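# Move fixture cup onto plate, plug a loose cup

## Task

Lift the steel cup off the fixture on the robot's right side and set it upside down on the plate so that its rim touches the plate all the way around. Then slide either of the two loose steel cups fully down over that same fixture's plug, and release everything once both cups are placed.

## Robot and tools

Robot: two 6-joint arms, left_arm and right_arm, each ending in a two-finger parallel gripper. Every per-joint list, in calls and in results, uses this joint order: waist, shoulder, elbow, wrist pitch, wrist yaw, wrist roll, followed by the gripper opening.

Frame: results report positions in one world frame. Its origin sits on the table surface midway between the arms, +x points forward over the table, +z points up, and left_arm is mounted on the +y side. The arm names are not left or right in the images. Each gripper's end_effector_position (metres) is the point between the finger pads, roughly 1 cm short of the tips. end_effector_quat_wxyz is its orientation: fingers extend along the gripper's +z axis and close along its y axis. Printed positions can be somewhat wrong, more so when the arm is stretched far out.

execute_actions(actions): actions is a list of up to 15 actions, run in order. Each action is a list of up to 15 rows, and each row lasts one control step (1/30 s). If fewer than 15 rows are given, the final row repeats until 15 steps are done, so one action is 0.5 s. A row is always 14 numbers in [-1, 1], one flat list covering both arms: left_arm's six joints then its opening, then right_arm's six joints then its opening. Joint entries are offsets, not poses, measured from that arm's angles when the action began (for a call's first action, the angles in the latest reported result), never from the previous row. They are scaled: 1.0 equals 1.202 rad for waist, 1.258 shoulder, 1.238 elbow, 2.073 wrist pitch, 2.022 for wrist yaw and for wrist roll. The opening is absolute: +1 fully open, -1 closed. An empty list just returns the current state and images.

Joint ranges (rad): waist -2.618 to 3.054, shoulder 0.000 to 3.142, elbow 0.000 to 3.142, wrist pitch -1.571 to 1.571, wrist yaw -1.571 to 1.571, wrist roll -2.094 to 2.094. Real ends may differ by up to 0.036 rad. An action that pushes a joint more than 0.036 rad beyond its end is rejected for both arms; if the first action of a call does this, or any action is malformed, nothing in the call runs. A joint stopped at its real end produces the line "joint sent to its limit".

Speed limits: each step, a joint's target may lead its measured angle by at most 0.202 (waist), 0.258 (shoulder), 0.238 (elbow), 0.573 (wrist pitch), 0.522 (wrist yaw and roll) rad, and targets are scaled back if they would jump the gripper over 70 mm. Large offsets therefore take several actions; if an action ends short, command the remainder in the next one. Sending all-zero offsets can let an arm slowly droop, so re-aim at the wanted angles when it sags.

move(target, speed, blocking): target is one 14-number row laid out as above; its joint offsets are counted from the Joint positions in the latest result that lists them, and openings are absolute and applied at the start. All joints of both arms travel proportionally, finishing together, so grippers trace curves. speed (rad/s, 0.01 to 2, default 0.5) caps the joint with the longest travel; paths last 0.5 to 10 s. Moves do not avoid obstacles or the other arm. Faster moves hit harder, and aiming beyond a contact presses harder. With blocking=false the result comes after 0.5 s while motion continues; call wait(0) to check it, or stop, before sending any other actions or moves. The result adds a "move:" line: done, off_target, moving, held or fault; limits=held or limits=none; and each arm's joint farthest from target. To keep pressing as before, send the offsets from Joint positions to Joint targets.

wait(seconds): 0 to 10 s; arms hold their last command, a running move continues. stop(): brakes a running move; it needs some distance, more at speed. zoom_image(camera, region): camera is cam_high or cam_low (both 504x504); region is [x0, y0, x1, y1] in pixels from the top-left corner, at most 504 by 504. cam_high looks down from about (0.51, 0.89, 1.17); cam_low sits low at about (1.16, -0.09, 0.19) facing back toward the robot. Calibrations may be off by a couple of degrees and millimetres.

finished_scene(scene): pass the current scene number (1 here). It is final, and the goal must already be met and stable. Always answer with a tool call; a plain reply ends the run.

Result lines: the state line per arm; Joint positions (rad, last entry finger gap in m, 0.094 fully open) and Joint velocities; Joint targets (angles currently being driven toward); grip_measured (opening on the command scale); step readings, where HELD marks steps held back for that arm; "joint command not followed" when a clearance check altered targets; FAULT lines; MOTOR HOT from 75 °C, with arm stops at 90 °C and collapse at 100 °C.

Gripping: to hold something, command an opening about 0.03 below grip_measured for a firm grip, less for a lighter one. Readings may be off by about 1 mm. Pads push about 50 to 62 N, less on very thin parts.

Avoid: knocking or placing anything off the table, dropping cups, arms colliding or pressing each other, fast impacts and hard shoves. Held parts may get tugged and loose ones nudged by disturbances. Holding loads heats motors, even while you think, since the robot keeps its last command during your replies. Short, smooth, low-effort motion is preferred.

Each tool is called as name(argument=value, ...) on one line, values as JSON.

## Session

execute_actions(actions=[])

zoom_image(camera="cam_high", region=[100,130,400,430])

zoom_image(camera="cam_low", region=[80,180,420,400])

Scene clock: 0.00 s.
left_arm: end_effector_position=(+0.4237, +0.0255, +0.3363) grip_measured=+1.000 end_effector_quat_wxyz=(+0.501, -0.183, +0.845, -0.052) | right_arm: end_effector_position=(+0.1193, -0.0269, +0.1289) grip_measured=+1.000 end_effector_quat_wxyz=(-0.125, -0.113, +0.982, +0.087)
Joint names: [waist, shoulder, elbow, wrist pitch, wrist yaw, wrist roll]
Joint positions: left_arm=[-0.572  1.804  1.945 -0.836 -0.691 -0.805  0.094] | right_arm=[ 0.815  1.554  1.259 -1.353 -0.296  0.592  0.094]
Joint velocities: left_arm=[-0.012 -0.007  0.007 -0.037 -0.081 -0.051  0.   ] | right_arm=[ 0.007  0.037 -0.017  0.022 -0.066 -0.037  0.   ]
Motor temperatures (°C, as the motors report them): left_arm=[20 20 21 20 20 23] | right_arm=[22 21 18 19 19 21]
Joint targets: left_arm=[-0.572 1.792 1.956 -0.837 -0.701 -0.805] | right_arm=[0.815 1.548 1.266 -1.354 -0.297 0.591]

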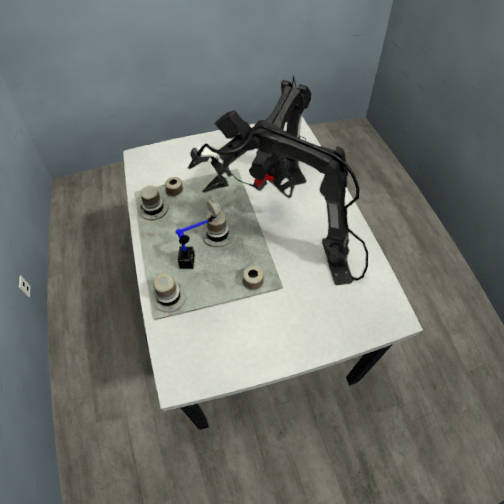

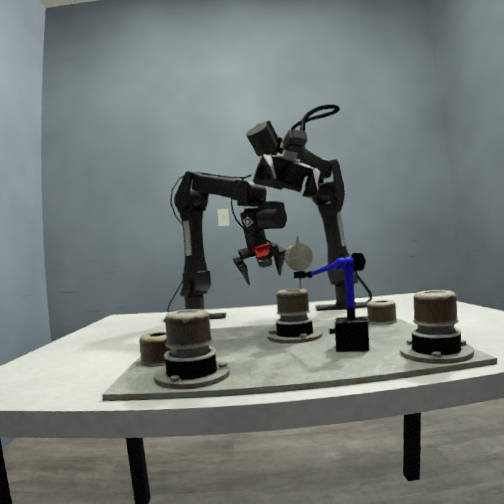

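Region (100, 130, 400, 430) of cam_high's 504x504 image, scaled by 1.680, with more detail than that image has.

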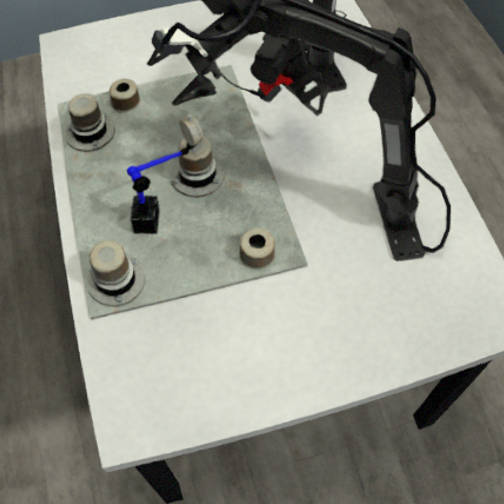

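Region (80, 180, 420, 400) of cam_low's 504x504 image, scaled by 1.482, with more detail than that image has; it fills the top 326 rows of this view, and the rest is white.

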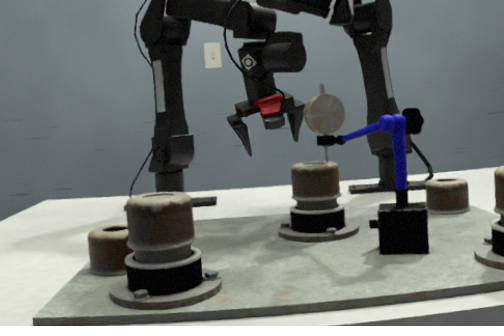

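zoom_image(camera="cam_high", region=[125,165,295,325])

zoom_image(camera="cam_low", region=[100,290,260,410])

move(target=[0.8,-0.8,-0.85,0.1,0.342,0.398,1,-0.678,0,0,0.0374,0.1464,-0.2928,1], speed=1)

Region (125, 165, 295, 325) of cam_high's 504x504 image, scaled by 2.965, with more detail than that image has; it fills the top 474 rows of this view, and the rest is white.

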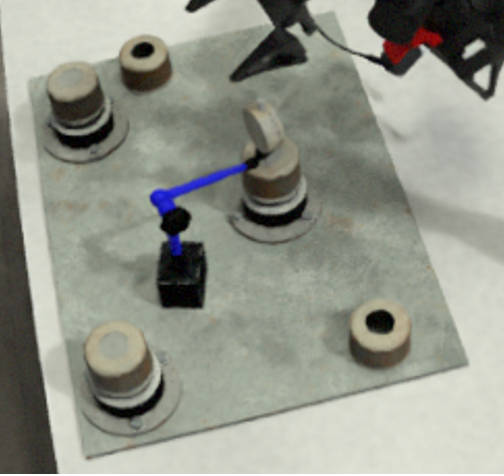

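Region (100, 290, 260, 410) of cam_low's 504x504 image, scaled by 3.150, with more detail than that image has; it fills the top 378 rows of this view, and the rest is white.

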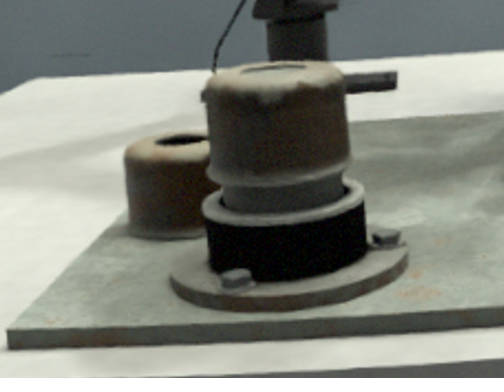

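Scene clock: 2.43 s.
left_arm: end_effector_position=(+0.2697, +0.3212, +0.2579) grip_measured=+1.000 end_effector_quat_wxyz=(+0.479, -0.113, +0.868, +0.061) | right_arm: end_effector_position=(+0.2540, -0.2385, +0.1205) grip_measured=+1.000 end_effector_quat_wxyz=(-0.009, -0.007, +1.000, +0.005)
Joint names: [waist, shoulder, elbow, wrist pitch, wrist yaw, wrist roll]
Joint positions: left_arm=[ 0.382  0.819  0.898 -0.642 -0.012 -0.009  0.094] | right_arm=[ 0.003  1.554  1.259 -1.293 -0.01   0.006  0.094]
Joint velocities: left_arm=[ 0.012 -0.017 -0.002 -0.007 -0.037  0.007  0.   ] | right_arm=[-0.007 -0.002  0.007 -0.007  0.007  0.007  0.   ]
Motor temperatures (°C, as the motors report them): left_arm=[20 21 21 20 20 23] | right_arm=[22 21 19 19 19 21]
Joint targets: left_arm=[0.389 0.798 0.893 -0.629 0.000 -0.000] | right_arm=[0.000 1.554 1.259 -1.276 0.000 0.000]
move: off_target (left_arm); limits=none; left_arm: farthest joint: the shoulder, 0.021 radians from its target (1.006 radians at the start); right_arm: farthest joint: the wrist pitch, 0.018 radians from its target (0.078 radians at the start)

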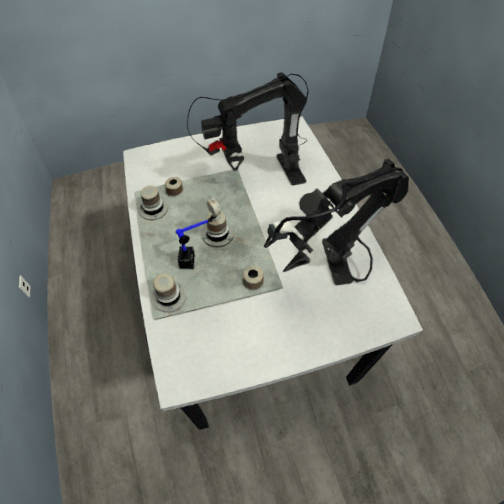

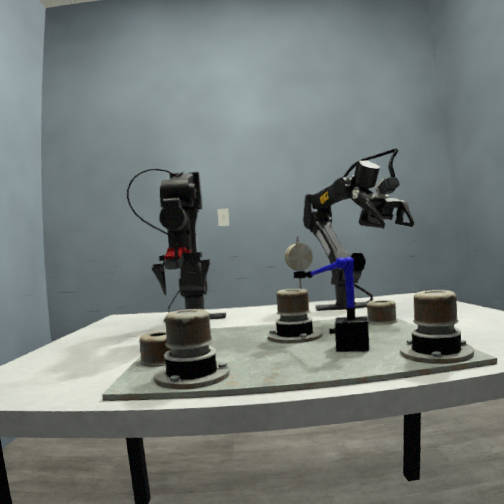

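move(target=[0.2,-0.4,-0.45,0,0,0,1,0.0957,0.3076,0.2003,0.539,0.005,-0.003,1], speed=1)

zoom_image(camera="cam_high", region=[120,120,260,240])

zoom_image(camera="cam_low", region=[100,200,300,400])

Scene clock: 6.33 s.
left_arm: end_effector_position=(+0.1790, +0.3497, +0.1186) grip_measured=+1.000 end_effector_quat_wxyz=(+0.434, -0.217, +0.868, +0.108) | right_arm: end_effector_position=(+0.5443, -0.1724, +0.1633) grip_measured=+1.000 end_effector_quat_wxyz=(+0.445, -0.057, +0.893, +0.034)
Joint names: [waist, shoulder, elbow, wrist pitch, wrist yaw, wrist roll]
Joint positions: left_arm=[ 0.615  0.339  0.344 -0.648 -0.012 -0.009  0.094] | right_arm=[ 0.111  1.931  1.478 -0.192 -0.009  0.005  0.094]
Joint velocities: left_arm=[-0.017  0.002 -0.007  0.007 -0.125 -0.007  0.   ] | right_arm=[-0.002  0.002 -0.007  0.007 -0.007  0.007  0.   ]
Motor temperatures (°C, as the motors report them): left_arm=[20 20 21 22 20 23] | right_arm=[22 22 20 19 19 21]
Joint targets: left_arm=[0.623 0.315 0.340 -0.642 -0.012 -0.009] | right_arm=[0.118 1.941 1.507 -0.176 0.000 -0.000]
move: off_target (left_arm, right_arm); limits=none; left_arm: farthest joint: the shoulder, 0.023 radians from its target (0.503 radians at the start); right_arm: farthest joint: the elbow, 0.029 radians from its target (0.247 radians at the start)

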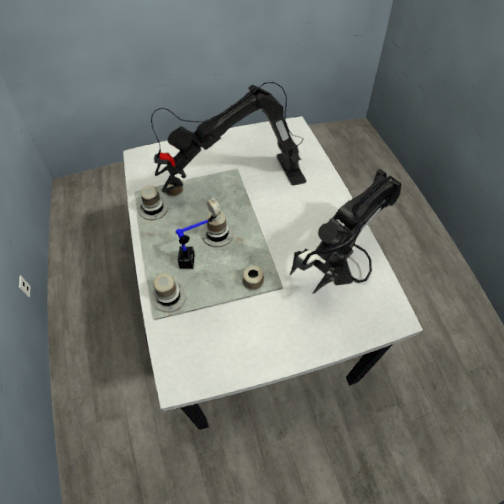

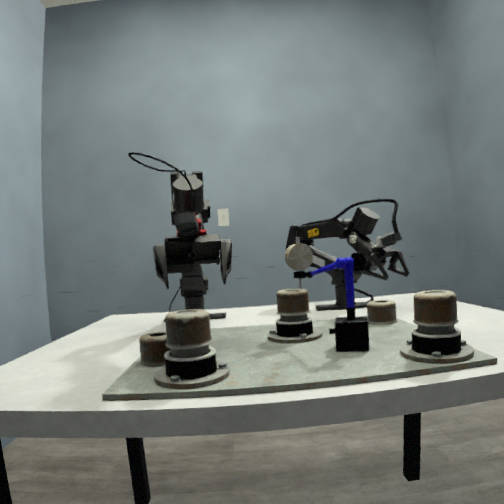

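Region (120, 120, 260, 240) of cam_high's 504x504 image, scaled by 3.600, with more detail than that image has; it fills the top 432 rows of this view, and the rest is white.

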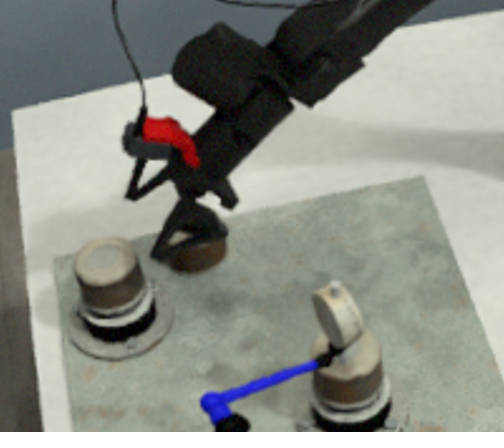

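Region (100, 200, 300, 400) of cam_low's 504x504 image, scaled by 2.520, with more detail than that image has.

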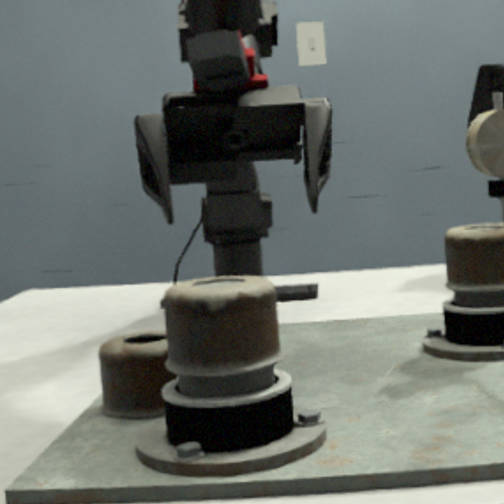

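move(target=[0,0,0,0,0,0,1,-0.02,0.186,0.253,-0.026,0.008,-0.004,1], speed=0.6)

zoom_image(camera="cam_high", region=[120,120,260,240])

zoom_image(camera="cam_low", region=[100,200,300,400])

Scene clock: 8.43 s.
left_arm: end_effector_position=(+0.1790, +0.3497, +0.1186) grip_measured=+1.000 end_effector_quat_wxyz=(+0.434, -0.217, +0.868, +0.108) | right_arm: end_effector_position=(+0.6036, -0.1768, +0.1548) grip_measured=+1.000 end_effector_quat_wxyz=(+0.455, -0.049, +0.889, +0.027)
Joint names: [waist, shoulder, elbow, wrist pitch, wrist yaw, wrist roll]
Joint positions: left_arm=[ 0.615  0.339  0.344 -0.648 -0.012 -0.009  0.094] | right_arm=[ 0.094  2.155  1.759 -0.228 -0.002  0.003  0.094]
Joint velocities: left_arm=[-0.007 -0.002 -0.017  0.037  0.022 -0.007  0.   ] | right_arm=[-0.002 -0.007 -0.002 -0.007  0.022  0.051  0.   ]
Motor temperatures (°C, as the motors report them): left_arm=[20 20 22 22 20 23] | right_arm=[22 23 20 20 19 21]
Joint targets: left_arm=[0.615 0.339 0.344 -0.648 -0.012 -0.009] | right_arm=[0.087 2.165 1.792 -0.246 0.007 -0.003]
move: off_target (right_arm); limits=none; left_arm: farthest joint: the waist, 0.000 radians from its target (0.000 radians at the start); right_arm: farthest joint: the elbow, 0.032 radians from its target (0.313 radians at the start)

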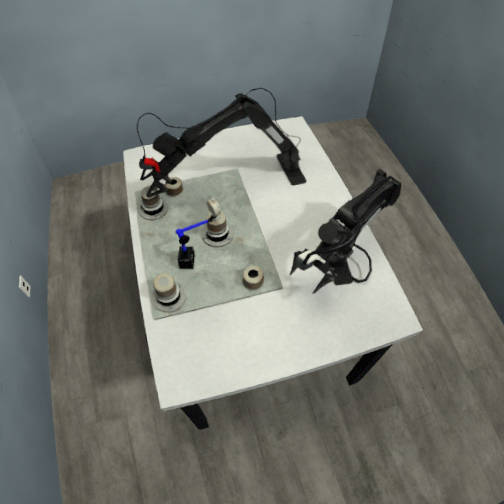

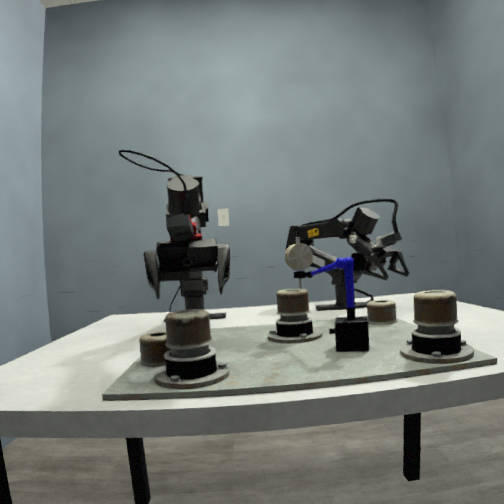

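Region (120, 120, 260, 240) of cam_high's 504x504 image, scaled by 3.600, with more detail than that image has; it fills the top 432 rows of this view, and the rest is white.

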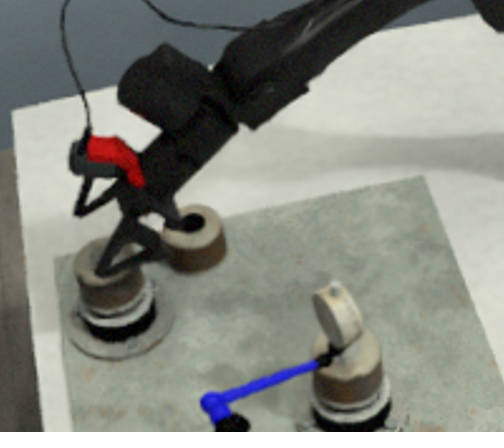

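Region (100, 200, 300, 400) of cam_low's 504x504 image, scaled by 2.520, with more detail than that image has.

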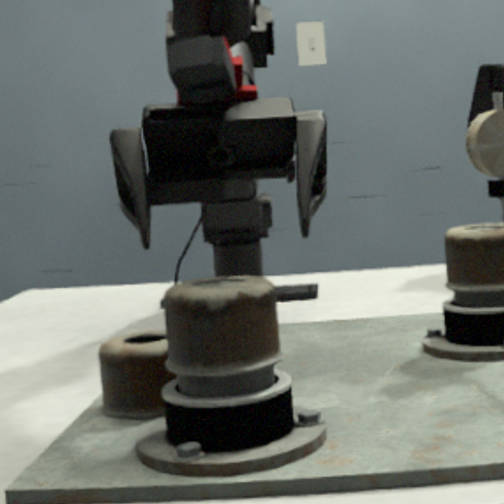

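move(target=[0,0,0,0,0,0,1,-0.009,0.060,-0.085,0.0995,0.004,-0.004,1], speed=0.3)

zoom_image(camera="cam_high", region=[120,120,260,240])

zoom_image(camera="cam_low", region=[100,200,300,400])

Scene clock: 10.30 s.
left_arm: end_effector_position=(+0.1790, +0.3497, +0.1186) grip_measured=+1.000 end_effector_quat_wxyz=(+0.434, -0.217, +0.868, +0.108) | right_arm: end_effector_position=(+0.6124, -0.1758, +0.1097) grip_measured=+1.000 end_effector_quat_wxyz=(+0.467, -0.049, +0.882, +0.027)
Joint names: [waist, shoulder, elbow, wrist pitch, wrist yaw, wrist roll]
Joint positions: left_arm=[ 0.615  0.339  0.344 -0.648 -0.012 -0.009  0.094] | right_arm=[ 0.094  2.223  1.665 -0.038 -0.002  0.     0.094]
Joint velocities: left_arm=[ 0.007 -0.007 -0.007  0.095  0.051 -0.081  0.   ] | right_arm=[-0.007  0.002 -0.032  0.081 -0.007  0.007  0.   ]
Motor temperatures (°C, as the motors report them): left_arm=[20 20 22 22 20 23] | right_arm=[22 23 20 20 19 21]
Joint targets: left_arm=[0.615 0.339 0.344 -0.648 -0.012 -0.009] | right_arm=[0.084 2.230 1.654 -0.022 0.006 -0.005]
move: done; limits=none; left_arm: farthest joint: the waist, 0.000 radians from its target (0.000 radians at the start); right_arm: farthest joint: the wrist pitch, 0.017 radians from its target (0.207 radians at the start)

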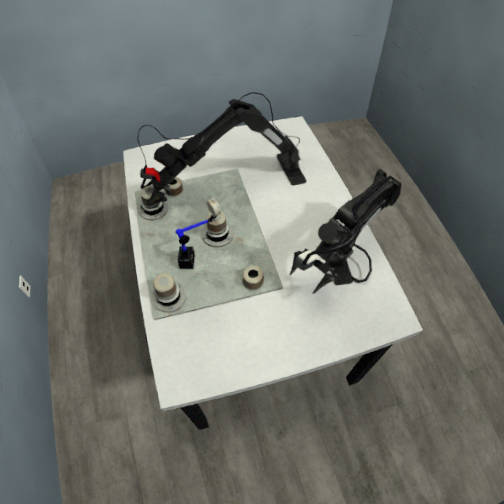

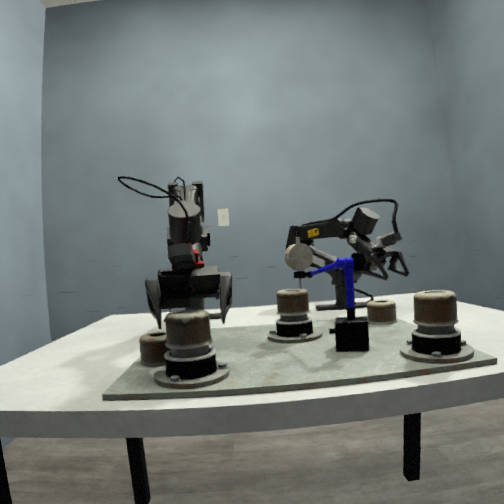

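Region (120, 120, 260, 240) of cam_high's 504x504 image, scaled by 3.600, with more detail than that image has; it fills the top 432 rows of this view, and the rest is white.

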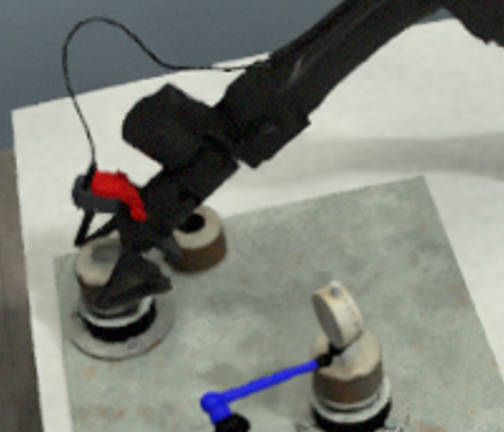

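Region (100, 200, 300, 400) of cam_low's 504x504 image, scaled by 2.520, with more detail than that image has.

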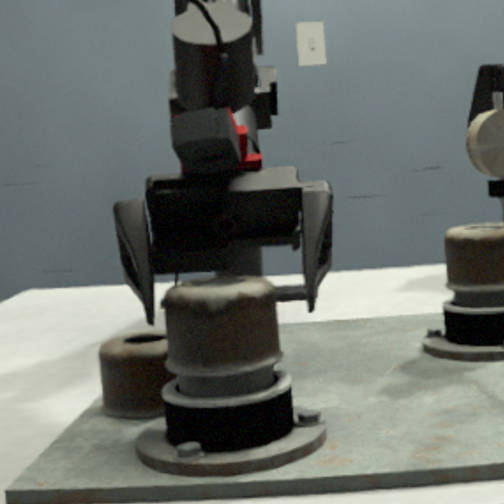

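move(target=[0,0,0,0,0,0,1,-0.015,0.013,-0.029,0.012,0.004,0,1], speed=0.2)

zoom_image(camera="cam_high", region=[120,120,260,240])

zoom_image(camera="cam_low", region=[100,200,300,400])

Scene clock: 11.30 s.
left_arm: end_effector_position=(+0.1790, +0.3497, +0.1186) grip_measured=+1.000 end_effector_quat_wxyz=(+0.434, -0.217, +0.868, +0.108) | right_arm: end_effector_position=(+0.6093, -0.1828, +0.1012) grip_measured=+1.000 end_effector_quat_wxyz=(+0.461, -0.045, +0.886, +0.024)
Joint names: [waist, shoulder, elbow, wrist pitch, wrist yaw, wrist roll]
Joint positions: left_arm=[ 0.615  0.339  0.344 -0.648 -0.012 -0.009  0.094] | right_arm=[ 0.084  2.223  1.641 -0.028 -0.002  0.     0.094]
Joint velocities: left_arm=[-0.002  0.007  0.007 -0.066  0.022 -0.007  0.   ] | right_arm=[-0.002 -0.007  0.007  0.022 -0.007 -0.066  0.   ]
Motor temperatures (°C, as the motors report them): left_arm=[20 20 22 23 20 23] | right_arm=[22 24 20 20 19 21]
Joint targets: left_arm=[0.615 0.339 0.344 -0.648 -0.012 -0.009] | right_arm=[0.076 2.240 1.629 -0.014 0.006 0.000]
move: done; limits=none; left_arm: farthest joint: the waist, 0.000 radians from its target (0.000 radians at the start); right_arm: farthest joint: the shoulder, 0.016 radians from its target (0.016 radians at the start)

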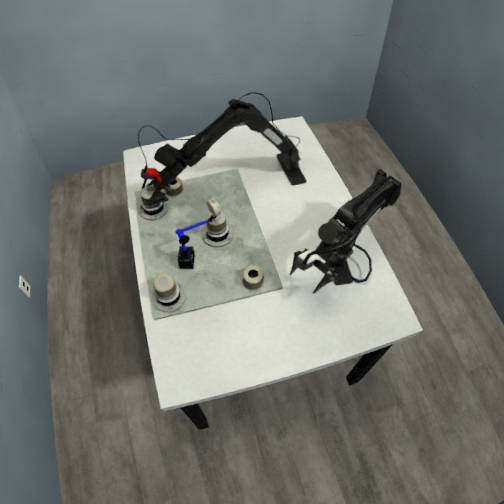

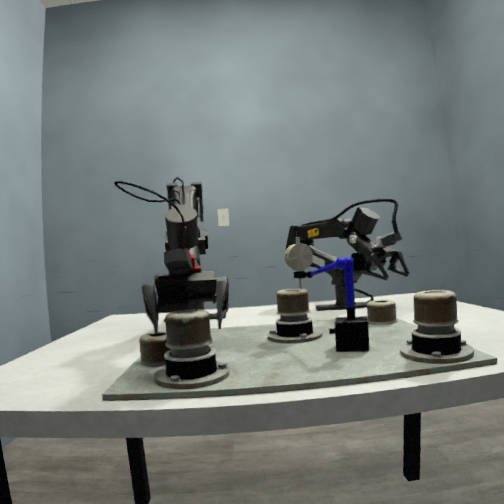

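Region (120, 120, 260, 240) of cam_high's 504x504 image, scaled by 3.600, with more detail than that image has; it fills the top 432 rows of this view, and the rest is white.

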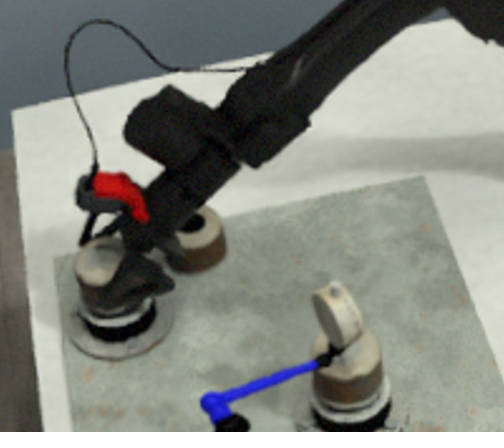

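Region (100, 200, 300, 400) of cam_low's 504x504 image, scaled by 2.520, with more detail than that image has.

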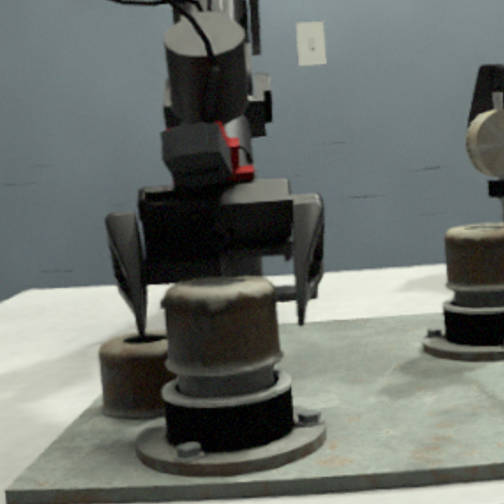

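move(target=[0,0,0,0,0,0,1,0,0.036,0.048,0.004,0,0,1], speed=0.2)

move(target=[0,0,0,0,0,0,1,0,0,0.01,0,0,0,0.3])

zoom_image(camera="cam_high", region=[120,120,260,240])

zoom_image(camera="cam_low", region=[100,200,300,400])

Scene clock: 12.27 s.
left_arm: end_effector_position=(+0.1790, +0.3497, +0.1186) grip_measured=+1.000 end_effector_quat_wxyz=(+0.434, -0.217, +0.868, +0.108) | right_arm: end_effector_position=(+0.6149, -0.1822, +0.0927) grip_measured=+1.000 end_effector_quat_wxyz=(+0.458, -0.045, +0.887, +0.024)
Joint names: [waist, shoulder, elbow, wrist pitch, wrist yaw, wrist roll]
Joint positions: left_arm=[ 0.615  0.339  0.344 -0.648 -0.012 -0.009  0.094] | right_arm=[ 0.084  2.258  1.668 -0.028 -0.002  0.     0.094]
Joint velocities: left_arm=[-0.002  0.007 -0.002 -0.022  0.037 -0.022  0.   ] | right_arm=[ 0.002  0.002  0.012 -0.037 -0.066 -0.007  0.   ]
Motor temperatures (°C, as the motors report them): left_arm=[20 20 22 23 20 23] | right_arm=[22 24 21 20 19 21]
Joint targets: left_arm=[0.615 0.339 0.344 -0.648 -0.012 -0.009] | right_arm=[0.084 2.268 1.700 -0.020 -0.002 0.000]
move: off_target (right_arm); limits=none; left_arm: farthest joint: the waist, 0.000 radians from its target (0.000 radians at the start); right_arm: farthest joint: the elbow, 0.032 radians from its target (0.059 radians at the start)

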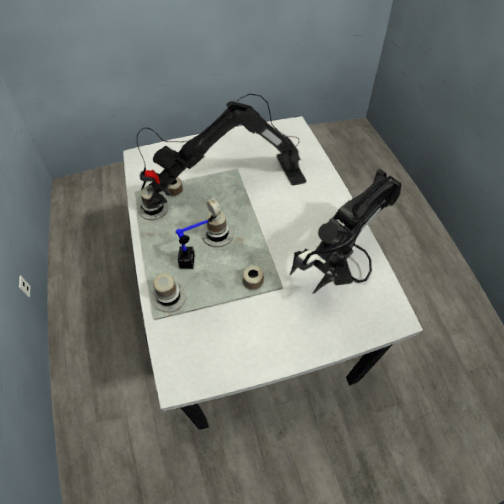

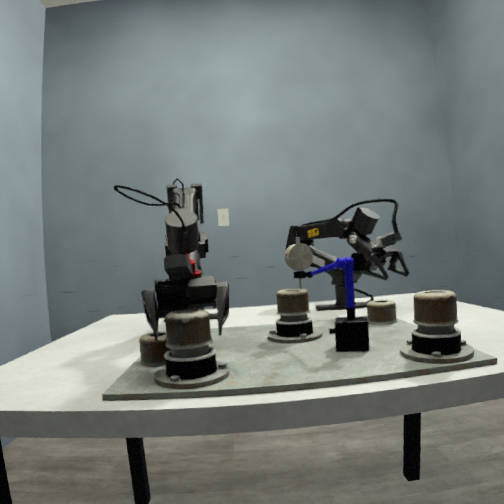

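Scene clock: 12.97 s.
left_arm: end_effector_position=(+0.1790, +0.3497, +0.1186) grip_measured=+1.000 end_effector_quat_wxyz=(+0.434, -0.217, +0.868, +0.108) | right_arm: end_effector_position=(+0.6149, -0.1822, +0.0927) grip_measured=+0.449 end_effector_quat_wxyz=(+0.458, -0.045, +0.887, +0.024)
Joint names: [waist, shoulder, elbow, wrist pitch, wrist yaw, wrist roll]
Joint positions: left_arm=[ 0.615  0.339  0.344 -0.648 -0.012 -0.009  0.094] | right_arm=[ 0.084  2.258  1.668 -0.028 -0.002  0.     0.068]
Joint velocities: left_arm=[ 0.007 -0.012  0.007  0.066  0.007 -0.037  0.   ] | right_arm=[-0.007  0.002  0.002 -0.066 -0.022  0.007 -0.   ]
Motor temperatures (°C, as the motors report them): left_arm=[20 20 22 23 20 23] | right_arm=[22 24 21 21 19 21]
Joint targets: left_arm=[0.615 0.339 0.344 -0.648 -0.012 -0.009] | right_arm=[0.084 2.258 1.681 -0.028 -0.002 0.000]
move: done; limits=none; left_arm: farthest joint: the waist, 0.000 radians from its target (0.000 radians at the start); right_arm: farthest joint: the elbow, 0.012 radians from its target (0.012 radians at the start)

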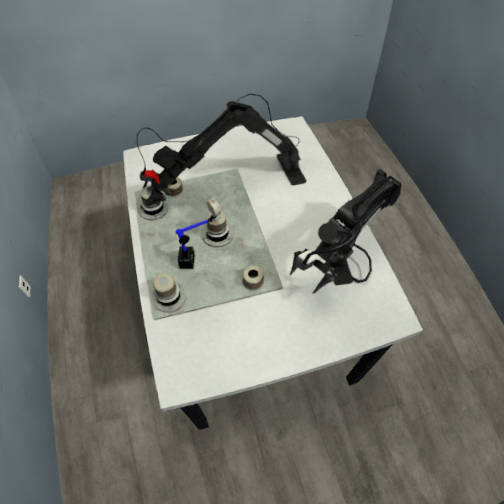

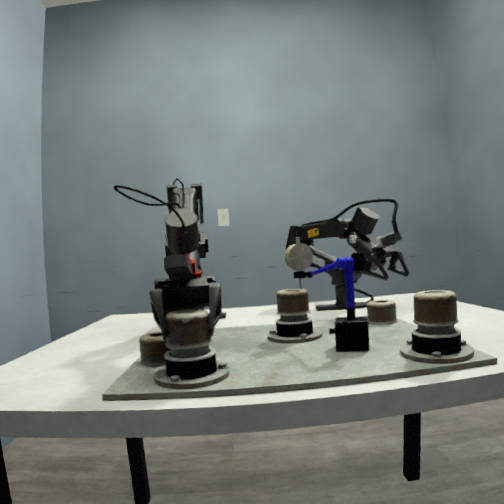

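Region (120, 120, 260, 240) of cam_high's 504x504 image, scaled by 3.600, with more detail than that image has; it fills the top 432 rows of this view, and the rest is white.

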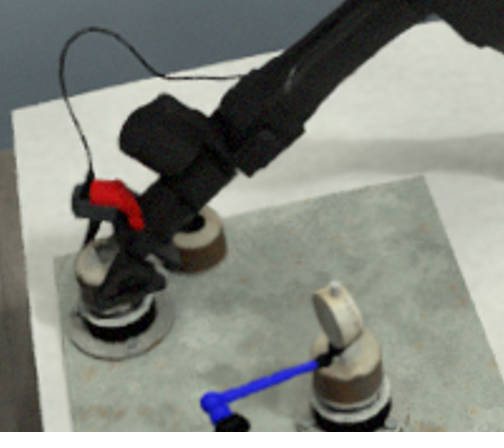

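Region (100, 200, 300, 400) of cam_low's 504x504 image, scaled by 2.520, with more detail than that image has.

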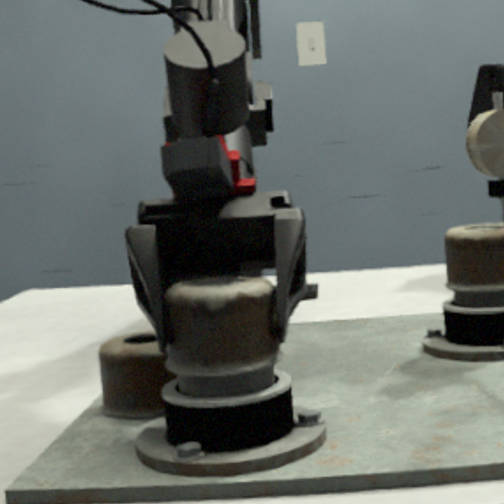

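execute_actions(actions=[[[0,0,0,0,0,0,1,0,-0.014,0.025,-0.008,0,0,0.35],[0,0,0,0,0,0,1,0,-0.016,0.029,-0.012,0,0,0.35],[0,0,0,0,0,0,1,0,-0.018,0.033,-0.016,0,0,0.35],[0,0,0,0,0,0,1,0,-0.021,0.038,-0.020,0,0,0.35],[0,0,0,0,0,0,1,0,-0.023,0.042,-0.024,0,0,0.35],[0,0,0,0,0,0,1,0,-0.026,0.047,-0.028,0,0,0.35],[0,0,0,0,0,0,1,0,-0.028,0.051,-0.032,0,0,0.35],[0,0,0,0,0,0,1,0,-0.031,0.056,-0.036,0,0,0.35],[0,0,0,0,0,0,1,0,-0.033,0.060,-0.040,0,0,0.35],[0,0,0,0,0,0,1,0,-0.036,0.065,-0.044,0,0,0.35],[0,0,0,0,0,0,1,0,-0.038,0.069,-0.048,0,0,0.35],[0,0,0,0,0,0,1,0,-0.041,0.074,-0.053,0,0,0.35],[0,0,0,0,0,0,1,0,-0.043,0.078,-0.057,0,0,0.35]]])

wait(seconds=0.3)

zoom_image(camera="cam_low", region=[100,200,300,400])

Scene clock: 14.07 s.
left_arm: end_effector_position=(+0.1790, +0.3497, +0.1186) grip_measured=+1.000 end_effector_quat_wxyz=(+0.434, -0.217, +0.868, +0.108) | right_arm: end_effector_position=(+0.6150, -0.1822, +0.1003) grip_measured=+0.449 end_effector_quat_wxyz=(+0.445, -0.045, +0.894, +0.023)
Joint names: [waist, shoulder, elbow, wrist pitch, wrist yaw, wrist roll]
Joint positions: left_arm=[ 0.615  0.339  0.344 -0.648 -0.012 -0.009  0.094] | right_arm=[ 0.084  2.258  1.725 -0.114 -0.002  0.     0.068]
Joint velocities: left_arm=[ 0.007 -0.017  0.007  0.051 -0.037  0.022  0.   ] | right_arm=[-0.017 -0.012  0.076 -0.081 -0.037 -0.022  0.001]
Motor temperatures (°C, as the motors report them): left_arm=[20 20 22 23 20 23] | right_arm=[22 25 21 21 19 21]
Joint targets: left_arm=[0.615 0.339 0.344 -0.648 -0.012 -0.009] | right_arm=[0.084 2.203 1.765 -0.146 -0.002 0.000]
Step readings (joint positions):
0: left_arm=[0.615 0.339 0.344 -0.648 -0.012 -0.009] | right_arm=[0.084 2.258 1.668 -0.028 -0.002 0.000]
1: left_arm=[0.615 0.339 0.344 -0.648 -0.012 -0.009] | right_arm=[0.084 2.258 1.668 -0.028 -0.002 0.000]
2: left_arm=[0.615 0.339 0.344 -0.648 -0.012 -0.009] | right_arm=[0.084 2.258 1.668 -0.028 -0.002 0.000]
4: left_arm=[0.615 0.339 0.344 -0.648 -0.012 -0.009] | right_arm=[0.084 2.258 1.674 -0.038 -0.002 0.000]
8: left_arm=[0.615 0.339 0.344 -0.648 -0.012 -0.009] | right_arm=[0.084 2.258 1.690 -0.061 -0.002 0.000]
15: Joint positions above

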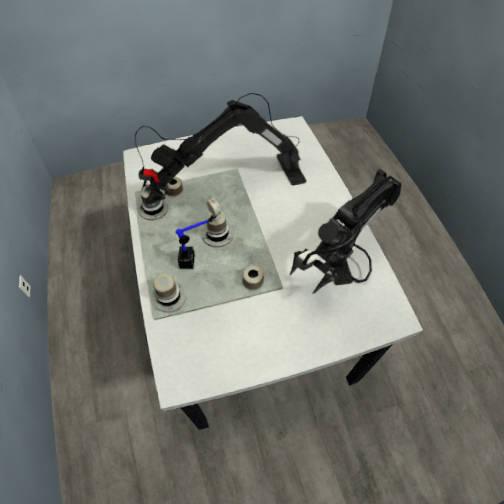

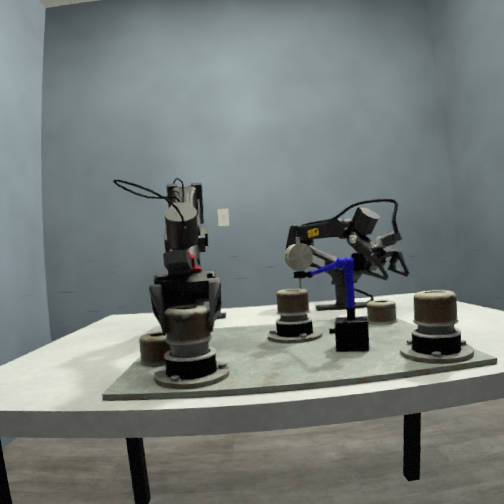

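Scene clock: 14.37 s.
left_arm: end_effector_position=(+0.1790, +0.3497, +0.1186) grip_measured=+1.000 end_effector_quat_wxyz=(+0.434, -0.217, +0.868, +0.108) | right_arm: end_effector_position=(+0.6150, -0.1822, +0.1005) grip_measured=+0.449 end_effector_quat_wxyz=(+0.445, -0.045, +0.894, +0.023)
Joint names: [waist, shoulder, elbow, wrist pitch, wrist yaw, wrist roll]
Joint positions: left_arm=[ 0.615  0.339  0.344 -0.648 -0.012 -0.009  0.094] | right_arm=[ 0.084  2.258  1.727 -0.118 -0.002  0.     0.068]
Joint velocities: left_arm=[ 0.017 -0.017 -0.002 -0.051 -0.007 -0.037  0.   ] | right_arm=[-0.007 -0.032 -0.002 -0.007  0.037 -0.066  0.   ]
Motor temperatures (°C, as the motors report them): left_arm=[20 20 22 23 20 23] | right_arm=[22 25 21 21 19 21]
Joint targets: left_arm=[0.615 0.339 0.344 -0.648 -0.012 -0.009] | right_arm=[0.084 2.203 1.765 -0.146 -0.002 0.000]
wait: 0.30 s; at rest by 0.20 s

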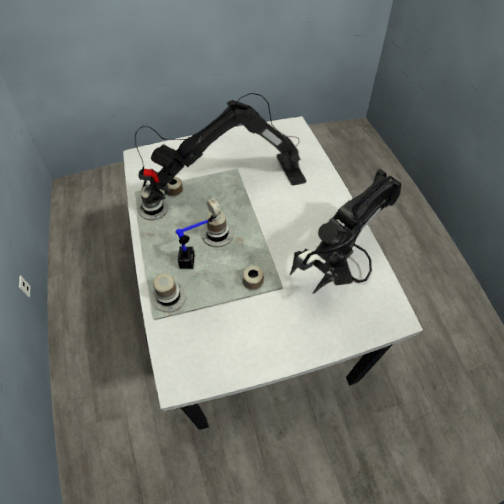

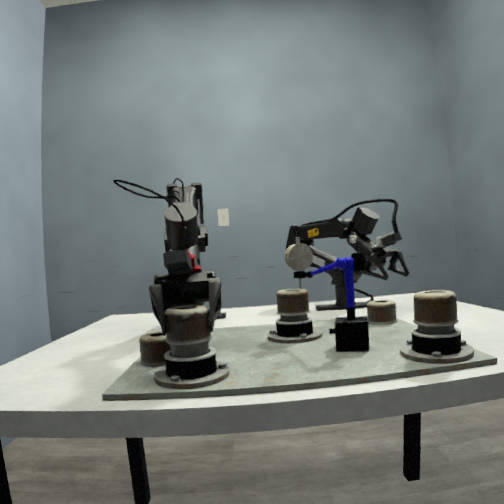

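Region (100, 200, 300, 400) of cam_low's 504x504 image, scaled by 2.520, with more detail than that image has.

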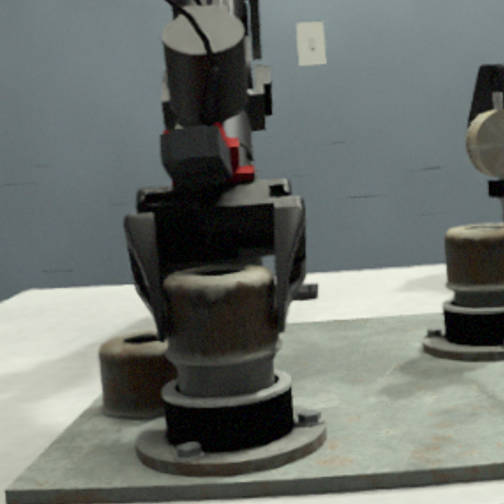

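execute_actions(actions=[[[0,0,0,0,0,0,1,0,-0.046,0.031,-0.0135,0,0,0.35],[0,0,0,0,0,0,1,0,-0.049,0.031,-0.0135,0,0,0.35],[0,0,0,0,0,0,1,0,-0.052,0.031,-0.0135,0,0,0.35],[0,0,0,0,0,0,1,0,-0.055,0.031,-0.0135,0,0,0.35],[0,0,0,0,0,0,1,0,-0.058,0.031,-0.0135,0,0,0.35],[0,0,0,0,0,0,1,0,-0.061,0.031,-0.0135,0,0,0.35],[0,0,0,0,0,0,1,0,-0.064,0.031,-0.0135,0,0,0.35],[0,0,0,0,0,0,1,0,-0.067,0.031,-0.0135,0,0,0.35],[0,0,0,0,0,0,1,0,-0.070,0.031,-0.0135,0,0,0.35],[0,0,0,0,0,0,1,0,-0.073,0.031,-0.0135,0,0,0.35],[0,0,0,0,0,0,1,0,-0.076,0.031,-0.0135,0,0,0.35]]])

zoom_image(camera="cam_low", region=[100,200,300,400])

Scene clock: 15.23 s.
left_arm: end_effector_position=(+0.1790, +0.3497, +0.1186) grip_measured=+1.000 end_effector_quat_wxyz=(+0.434, -0.217, +0.868, +0.108) | right_arm: end_effector_position=(+0.6150, -0.1822, +0.1017) grip_measured=+0.449 end_effector_quat_wxyz=(+0.445, -0.045, +0.894, +0.023)
Joint names: [waist, shoulder, elbow, wrist pitch, wrist yaw, wrist roll]
Joint positions: left_arm=[ 0.615  0.339  0.344 -0.648 -0.012 -0.009  0.094] | right_arm=[ 0.084  2.256  1.727 -0.118 -0.002  0.     0.068]
Joint velocities: left_arm=[-0.002 -0.007  0.007 -0.022 -0.051  0.066  0.   ] | right_arm=[ 0.012  0.002 -0.002 -0.095 -0.037  0.051 -0.   ]
Motor temperatures (°C, as the motors report them): left_arm=[20 20 22 23 20 23] | right_arm=[22 26 21 21 19 21]
Joint targets: left_arm=[0.615 0.339 0.344 -0.648 -0.012 -0.009] | right_arm=[0.084 2.162 1.766 -0.146 -0.002 0.000]
Step readings (joint positions):
0: left_arm=[0.615 0.339 0.344 -0.648 -0.012 -0.009] | right_arm=[0.084 2.258 1.727 -0.118 -0.002 0.000]
1: left_arm=[0.615 0.339 0.344 -0.648 -0.012 -0.009] | right_arm=[0.084 2.258 1.727 -0.118 -0.002 0.000]
2: left_arm=[0.615 0.339 0.344 -0.648 -0.012 -0.009] | right_arm=[0.084 2.258 1.727 -0.118 -0.002 0.000]
4: left_arm=[0.615 0.339 0.344 -0.648 -0.012 -0.009] | right_arm=[0.084 2.258 1.727 -0.118 -0.002 0.000]
8: left_arm=[0.615 0.339 0.344 -0.648 -0.012 -0.009] | right_arm=[0.084 2.257 1.727 -0.118 -0.002 0.000]
15: Joint positions above

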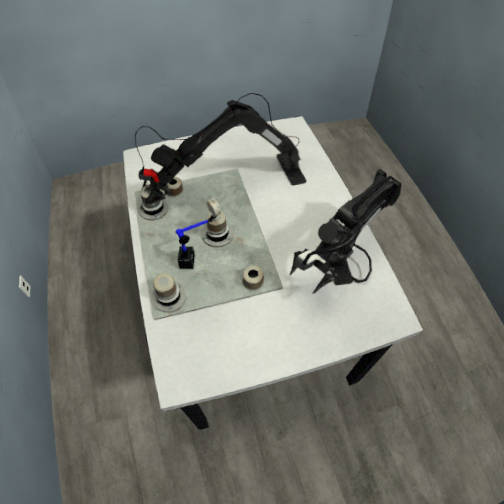

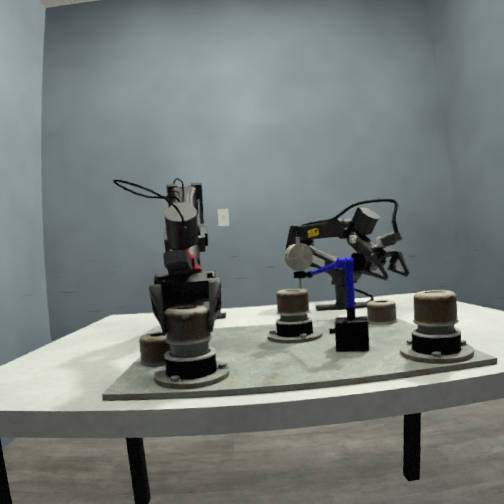

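Region (100, 200, 300, 400) of cam_low's 504x504 image, scaled by 2.520, with more detail than that image has.

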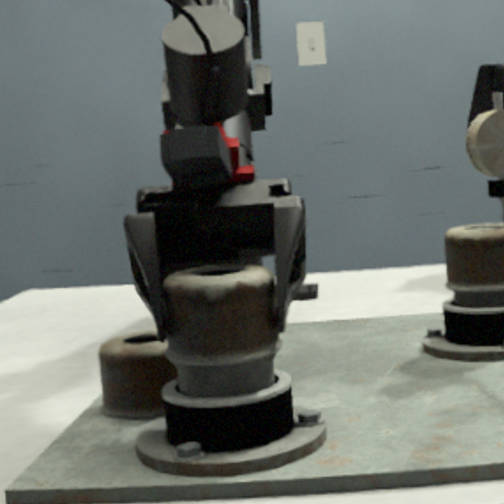

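execute_actions(actions=[[[0,0,0,0,0,0,1,0,-0.06,0.028,-0.008,0,0,0.35],[0,0,0,0,0,0,1,0,-0.055,0.025,-0.003,0,0,0.35],[0,0,0,0,0,0,1,0,-0.055,0.022,0,0,0,0.35],[0,0,0,0,0,0,1,0,-0.055,0.02,0.003,0,0,0.35],[0,0,0,0,0,0,1,0,-0.055,0.02,0.005,0,0,0.35],[0,0,0,0,0,0,1,0,-0.055,0.02,0.007,0,0,0.35],[0,0,0,0,0,0,1,0,-0.055,0.02,0.009,0,0,0.35],[0,0,0,0,0,0,1,0,-0.055,0.02,0.011,0,0,0.35],[0,0,0,0,0,0,1,0,-0.055,0.02,0.013,0,0,0.35]]])

wait(seconds=0.2)

Scene clock: 15.97 s.
left_arm: end_effector_position=(+0.1790, +0.3497, +0.1186) grip_measured=+1.000 end_effector_quat_wxyz=(+0.434, -0.217, +0.868, +0.108) | right_arm: end_effector_position=(+0.6152, -0.1822, +0.1019) grip_measured=+0.449 end_effector_quat_wxyz=(+0.446, -0.045, +0.894, +0.023)
Joint names: [waist, shoulder, elbow, wrist pitch, wrist yaw, wrist roll]
Joint positions: left_arm=[ 0.615  0.339  0.344 -0.648 -0.012 -0.009  0.094] | right_arm=[ 0.084  2.256  1.727 -0.116 -0.002  0.     0.068]
Joint velocities: left_arm=[ 0.007 -0.002  0.002  0.007  0.051 -0.051  0.   ] | right_arm=[ 0.007 -0.007 -0.017  0.022  0.051 -0.007 -0.001]
Motor temperatures (°C, as the motors report them): left_arm=[20 20 22 23 20 23] | right_arm=[22 27 21 21 19 21]
Joint targets: left_arm=[0.615 0.339 0.344 -0.648 -0.012 -0.009] | right_arm=[0.084 2.186 1.752 -0.091 -0.002 0.000]
Step readings (joint positions):
0: left_arm=[0.615 0.339 0.344 -0.648 -0.012 -0.009] | right_arm=[0.084 2.256 1.727 -0.118 -0.002 0.000]
1: left_arm=[0.615 0.339 0.344 -0.648 -0.012 -0.009] | right_arm=[0.084 2.256 1.727 -0.118 -0.002 0.000]
2: left_arm=[0.615 0.339 0.344 -0.648 -0.012 -0.009] | right_arm=[0.084 2.256 1.727 -0.118 -0.002 0.000]
4: left_arm=[0.615 0.339 0.344 -0.648 -0.012 -0.009] | right_arm=[0.084 2.256 1.727 -0.117 -0.002 0.000]
8: left_arm=[0.615 0.339 0.344 -0.648 -0.012 -0.009] | right_arm=[0.084 2.256 1.727 -0.116 -0.002 0.000]
15: Joint positions above

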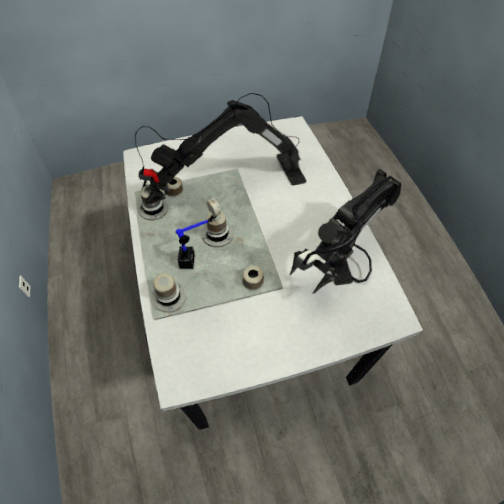

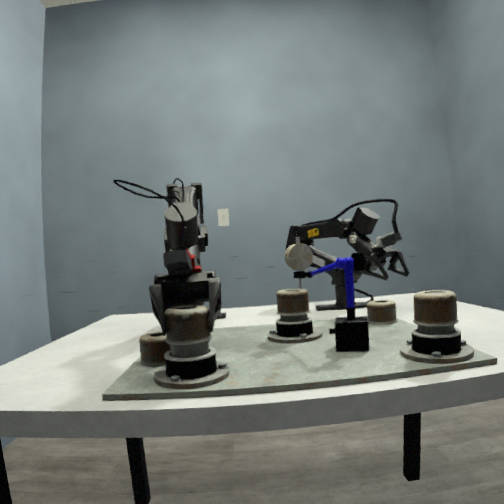

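Scene clock: 16.17 s.
left_arm: end_effector_position=(+0.1790, +0.3497, +0.1186) grip_measured=+1.000 end_effector_quat_wxyz=(+0.434, -0.217, +0.868, +0.108) | right_arm: end_effector_position=(+0.6152, -0.1822, +0.1019) grip_measured=+0.449 end_effector_quat_wxyz=(+0.446, -0.045, +0.894, +0.023)
Joint names: [waist, shoulder, elbow, wrist pitch, wrist yaw, wrist roll]
Joint positions: left_arm=[ 0.615  0.339  0.344 -0.648 -0.012 -0.009  0.094] | right_arm=[ 0.084  2.256  1.727 -0.116 -0.002  0.     0.068]
Joint velocities: left_arm=[ 0.007  0.032  0.017  0.095  0.022 -0.007  0.   ] | right_arm=[ 0.017  0.002 -0.007 -0.022 -0.022  0.037  0.   ]
Motor temperatures (°C, as the motors report them): left_arm=[20 20 22 23 20 23] | right_arm=[22 27 21 21 19 21]
Joint targets: left_arm=[0.615 0.339 0.344 -0.648 -0.012 -0.009] | right_arm=[0.084 2.186 1.752 -0.091 -0.002 0.000]
wait: 0.20 s; at rest by 0.17 s

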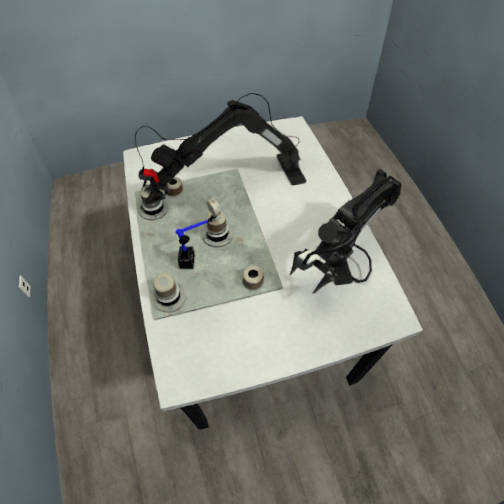

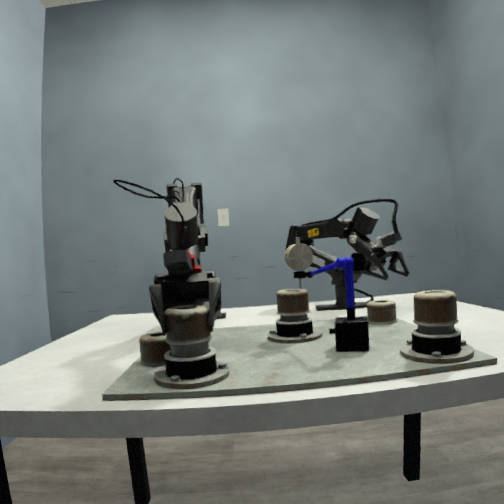

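move(target=[0,0,0,0,0,0,1,0,-0.045,-0.042,0.041,0,0,0.35], speed=0.12)

Scene clock: 17.37 s.
left_arm: end_effector_position=(+0.1790, +0.3497, +0.1186) grip_measured=+1.000 end_effector_quat_wxyz=(+0.434, -0.217, +0.868, +0.108) | right_arm: end_effector_position=(+0.6148, -0.1823, +0.0967) grip_measured=+0.449 end_effector_quat_wxyz=(+0.456, -0.045, +0.889, +0.024)
Joint names: [waist, shoulder, elbow, wrist pitch, wrist yaw, wrist roll]
Joint positions: left_arm=[ 0.615  0.339  0.344 -0.648 -0.012 -0.009  0.094] | right_arm=[ 0.084  2.253  1.683 -0.052 -0.002  0.     0.068]
Joint velocities: left_arm=[ 0.012 -0.007 -0.007 -0.081 -0.007  0.022  0.   ] | right_arm=[-0.002 -0.002 -0.007  0.051 -0.051  0.037  0.001]
Motor temperatures (°C, as the motors report them): left_arm=[20 20 23 23 20 23] | right_arm=[22 28 21 21 19 21]
Joint targets: left_arm=[0.615 0.339 0.344 -0.648 -0.012 -0.009] | right_arm=[0.084 2.199 1.675 -0.031 -0.002 0.000]
move: off_target (right_arm); limits=none; left_arm: farthest joint: the waist, 0.000 radians from its target (0.000 radians at the start); right_arm: farthest joint: the shoulder, 0.054 radians from its target (0.056 radians at the start)

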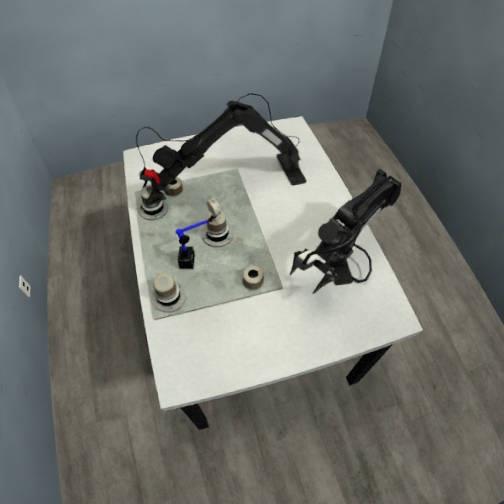

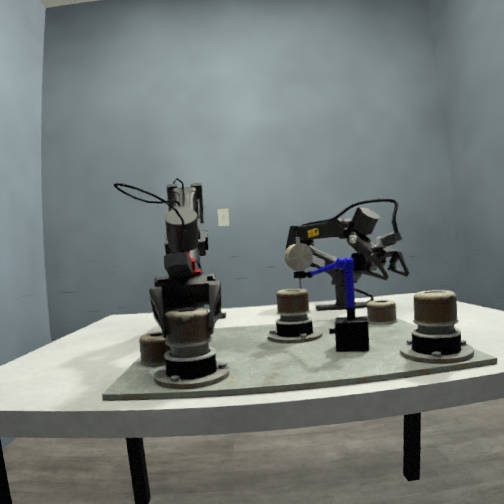

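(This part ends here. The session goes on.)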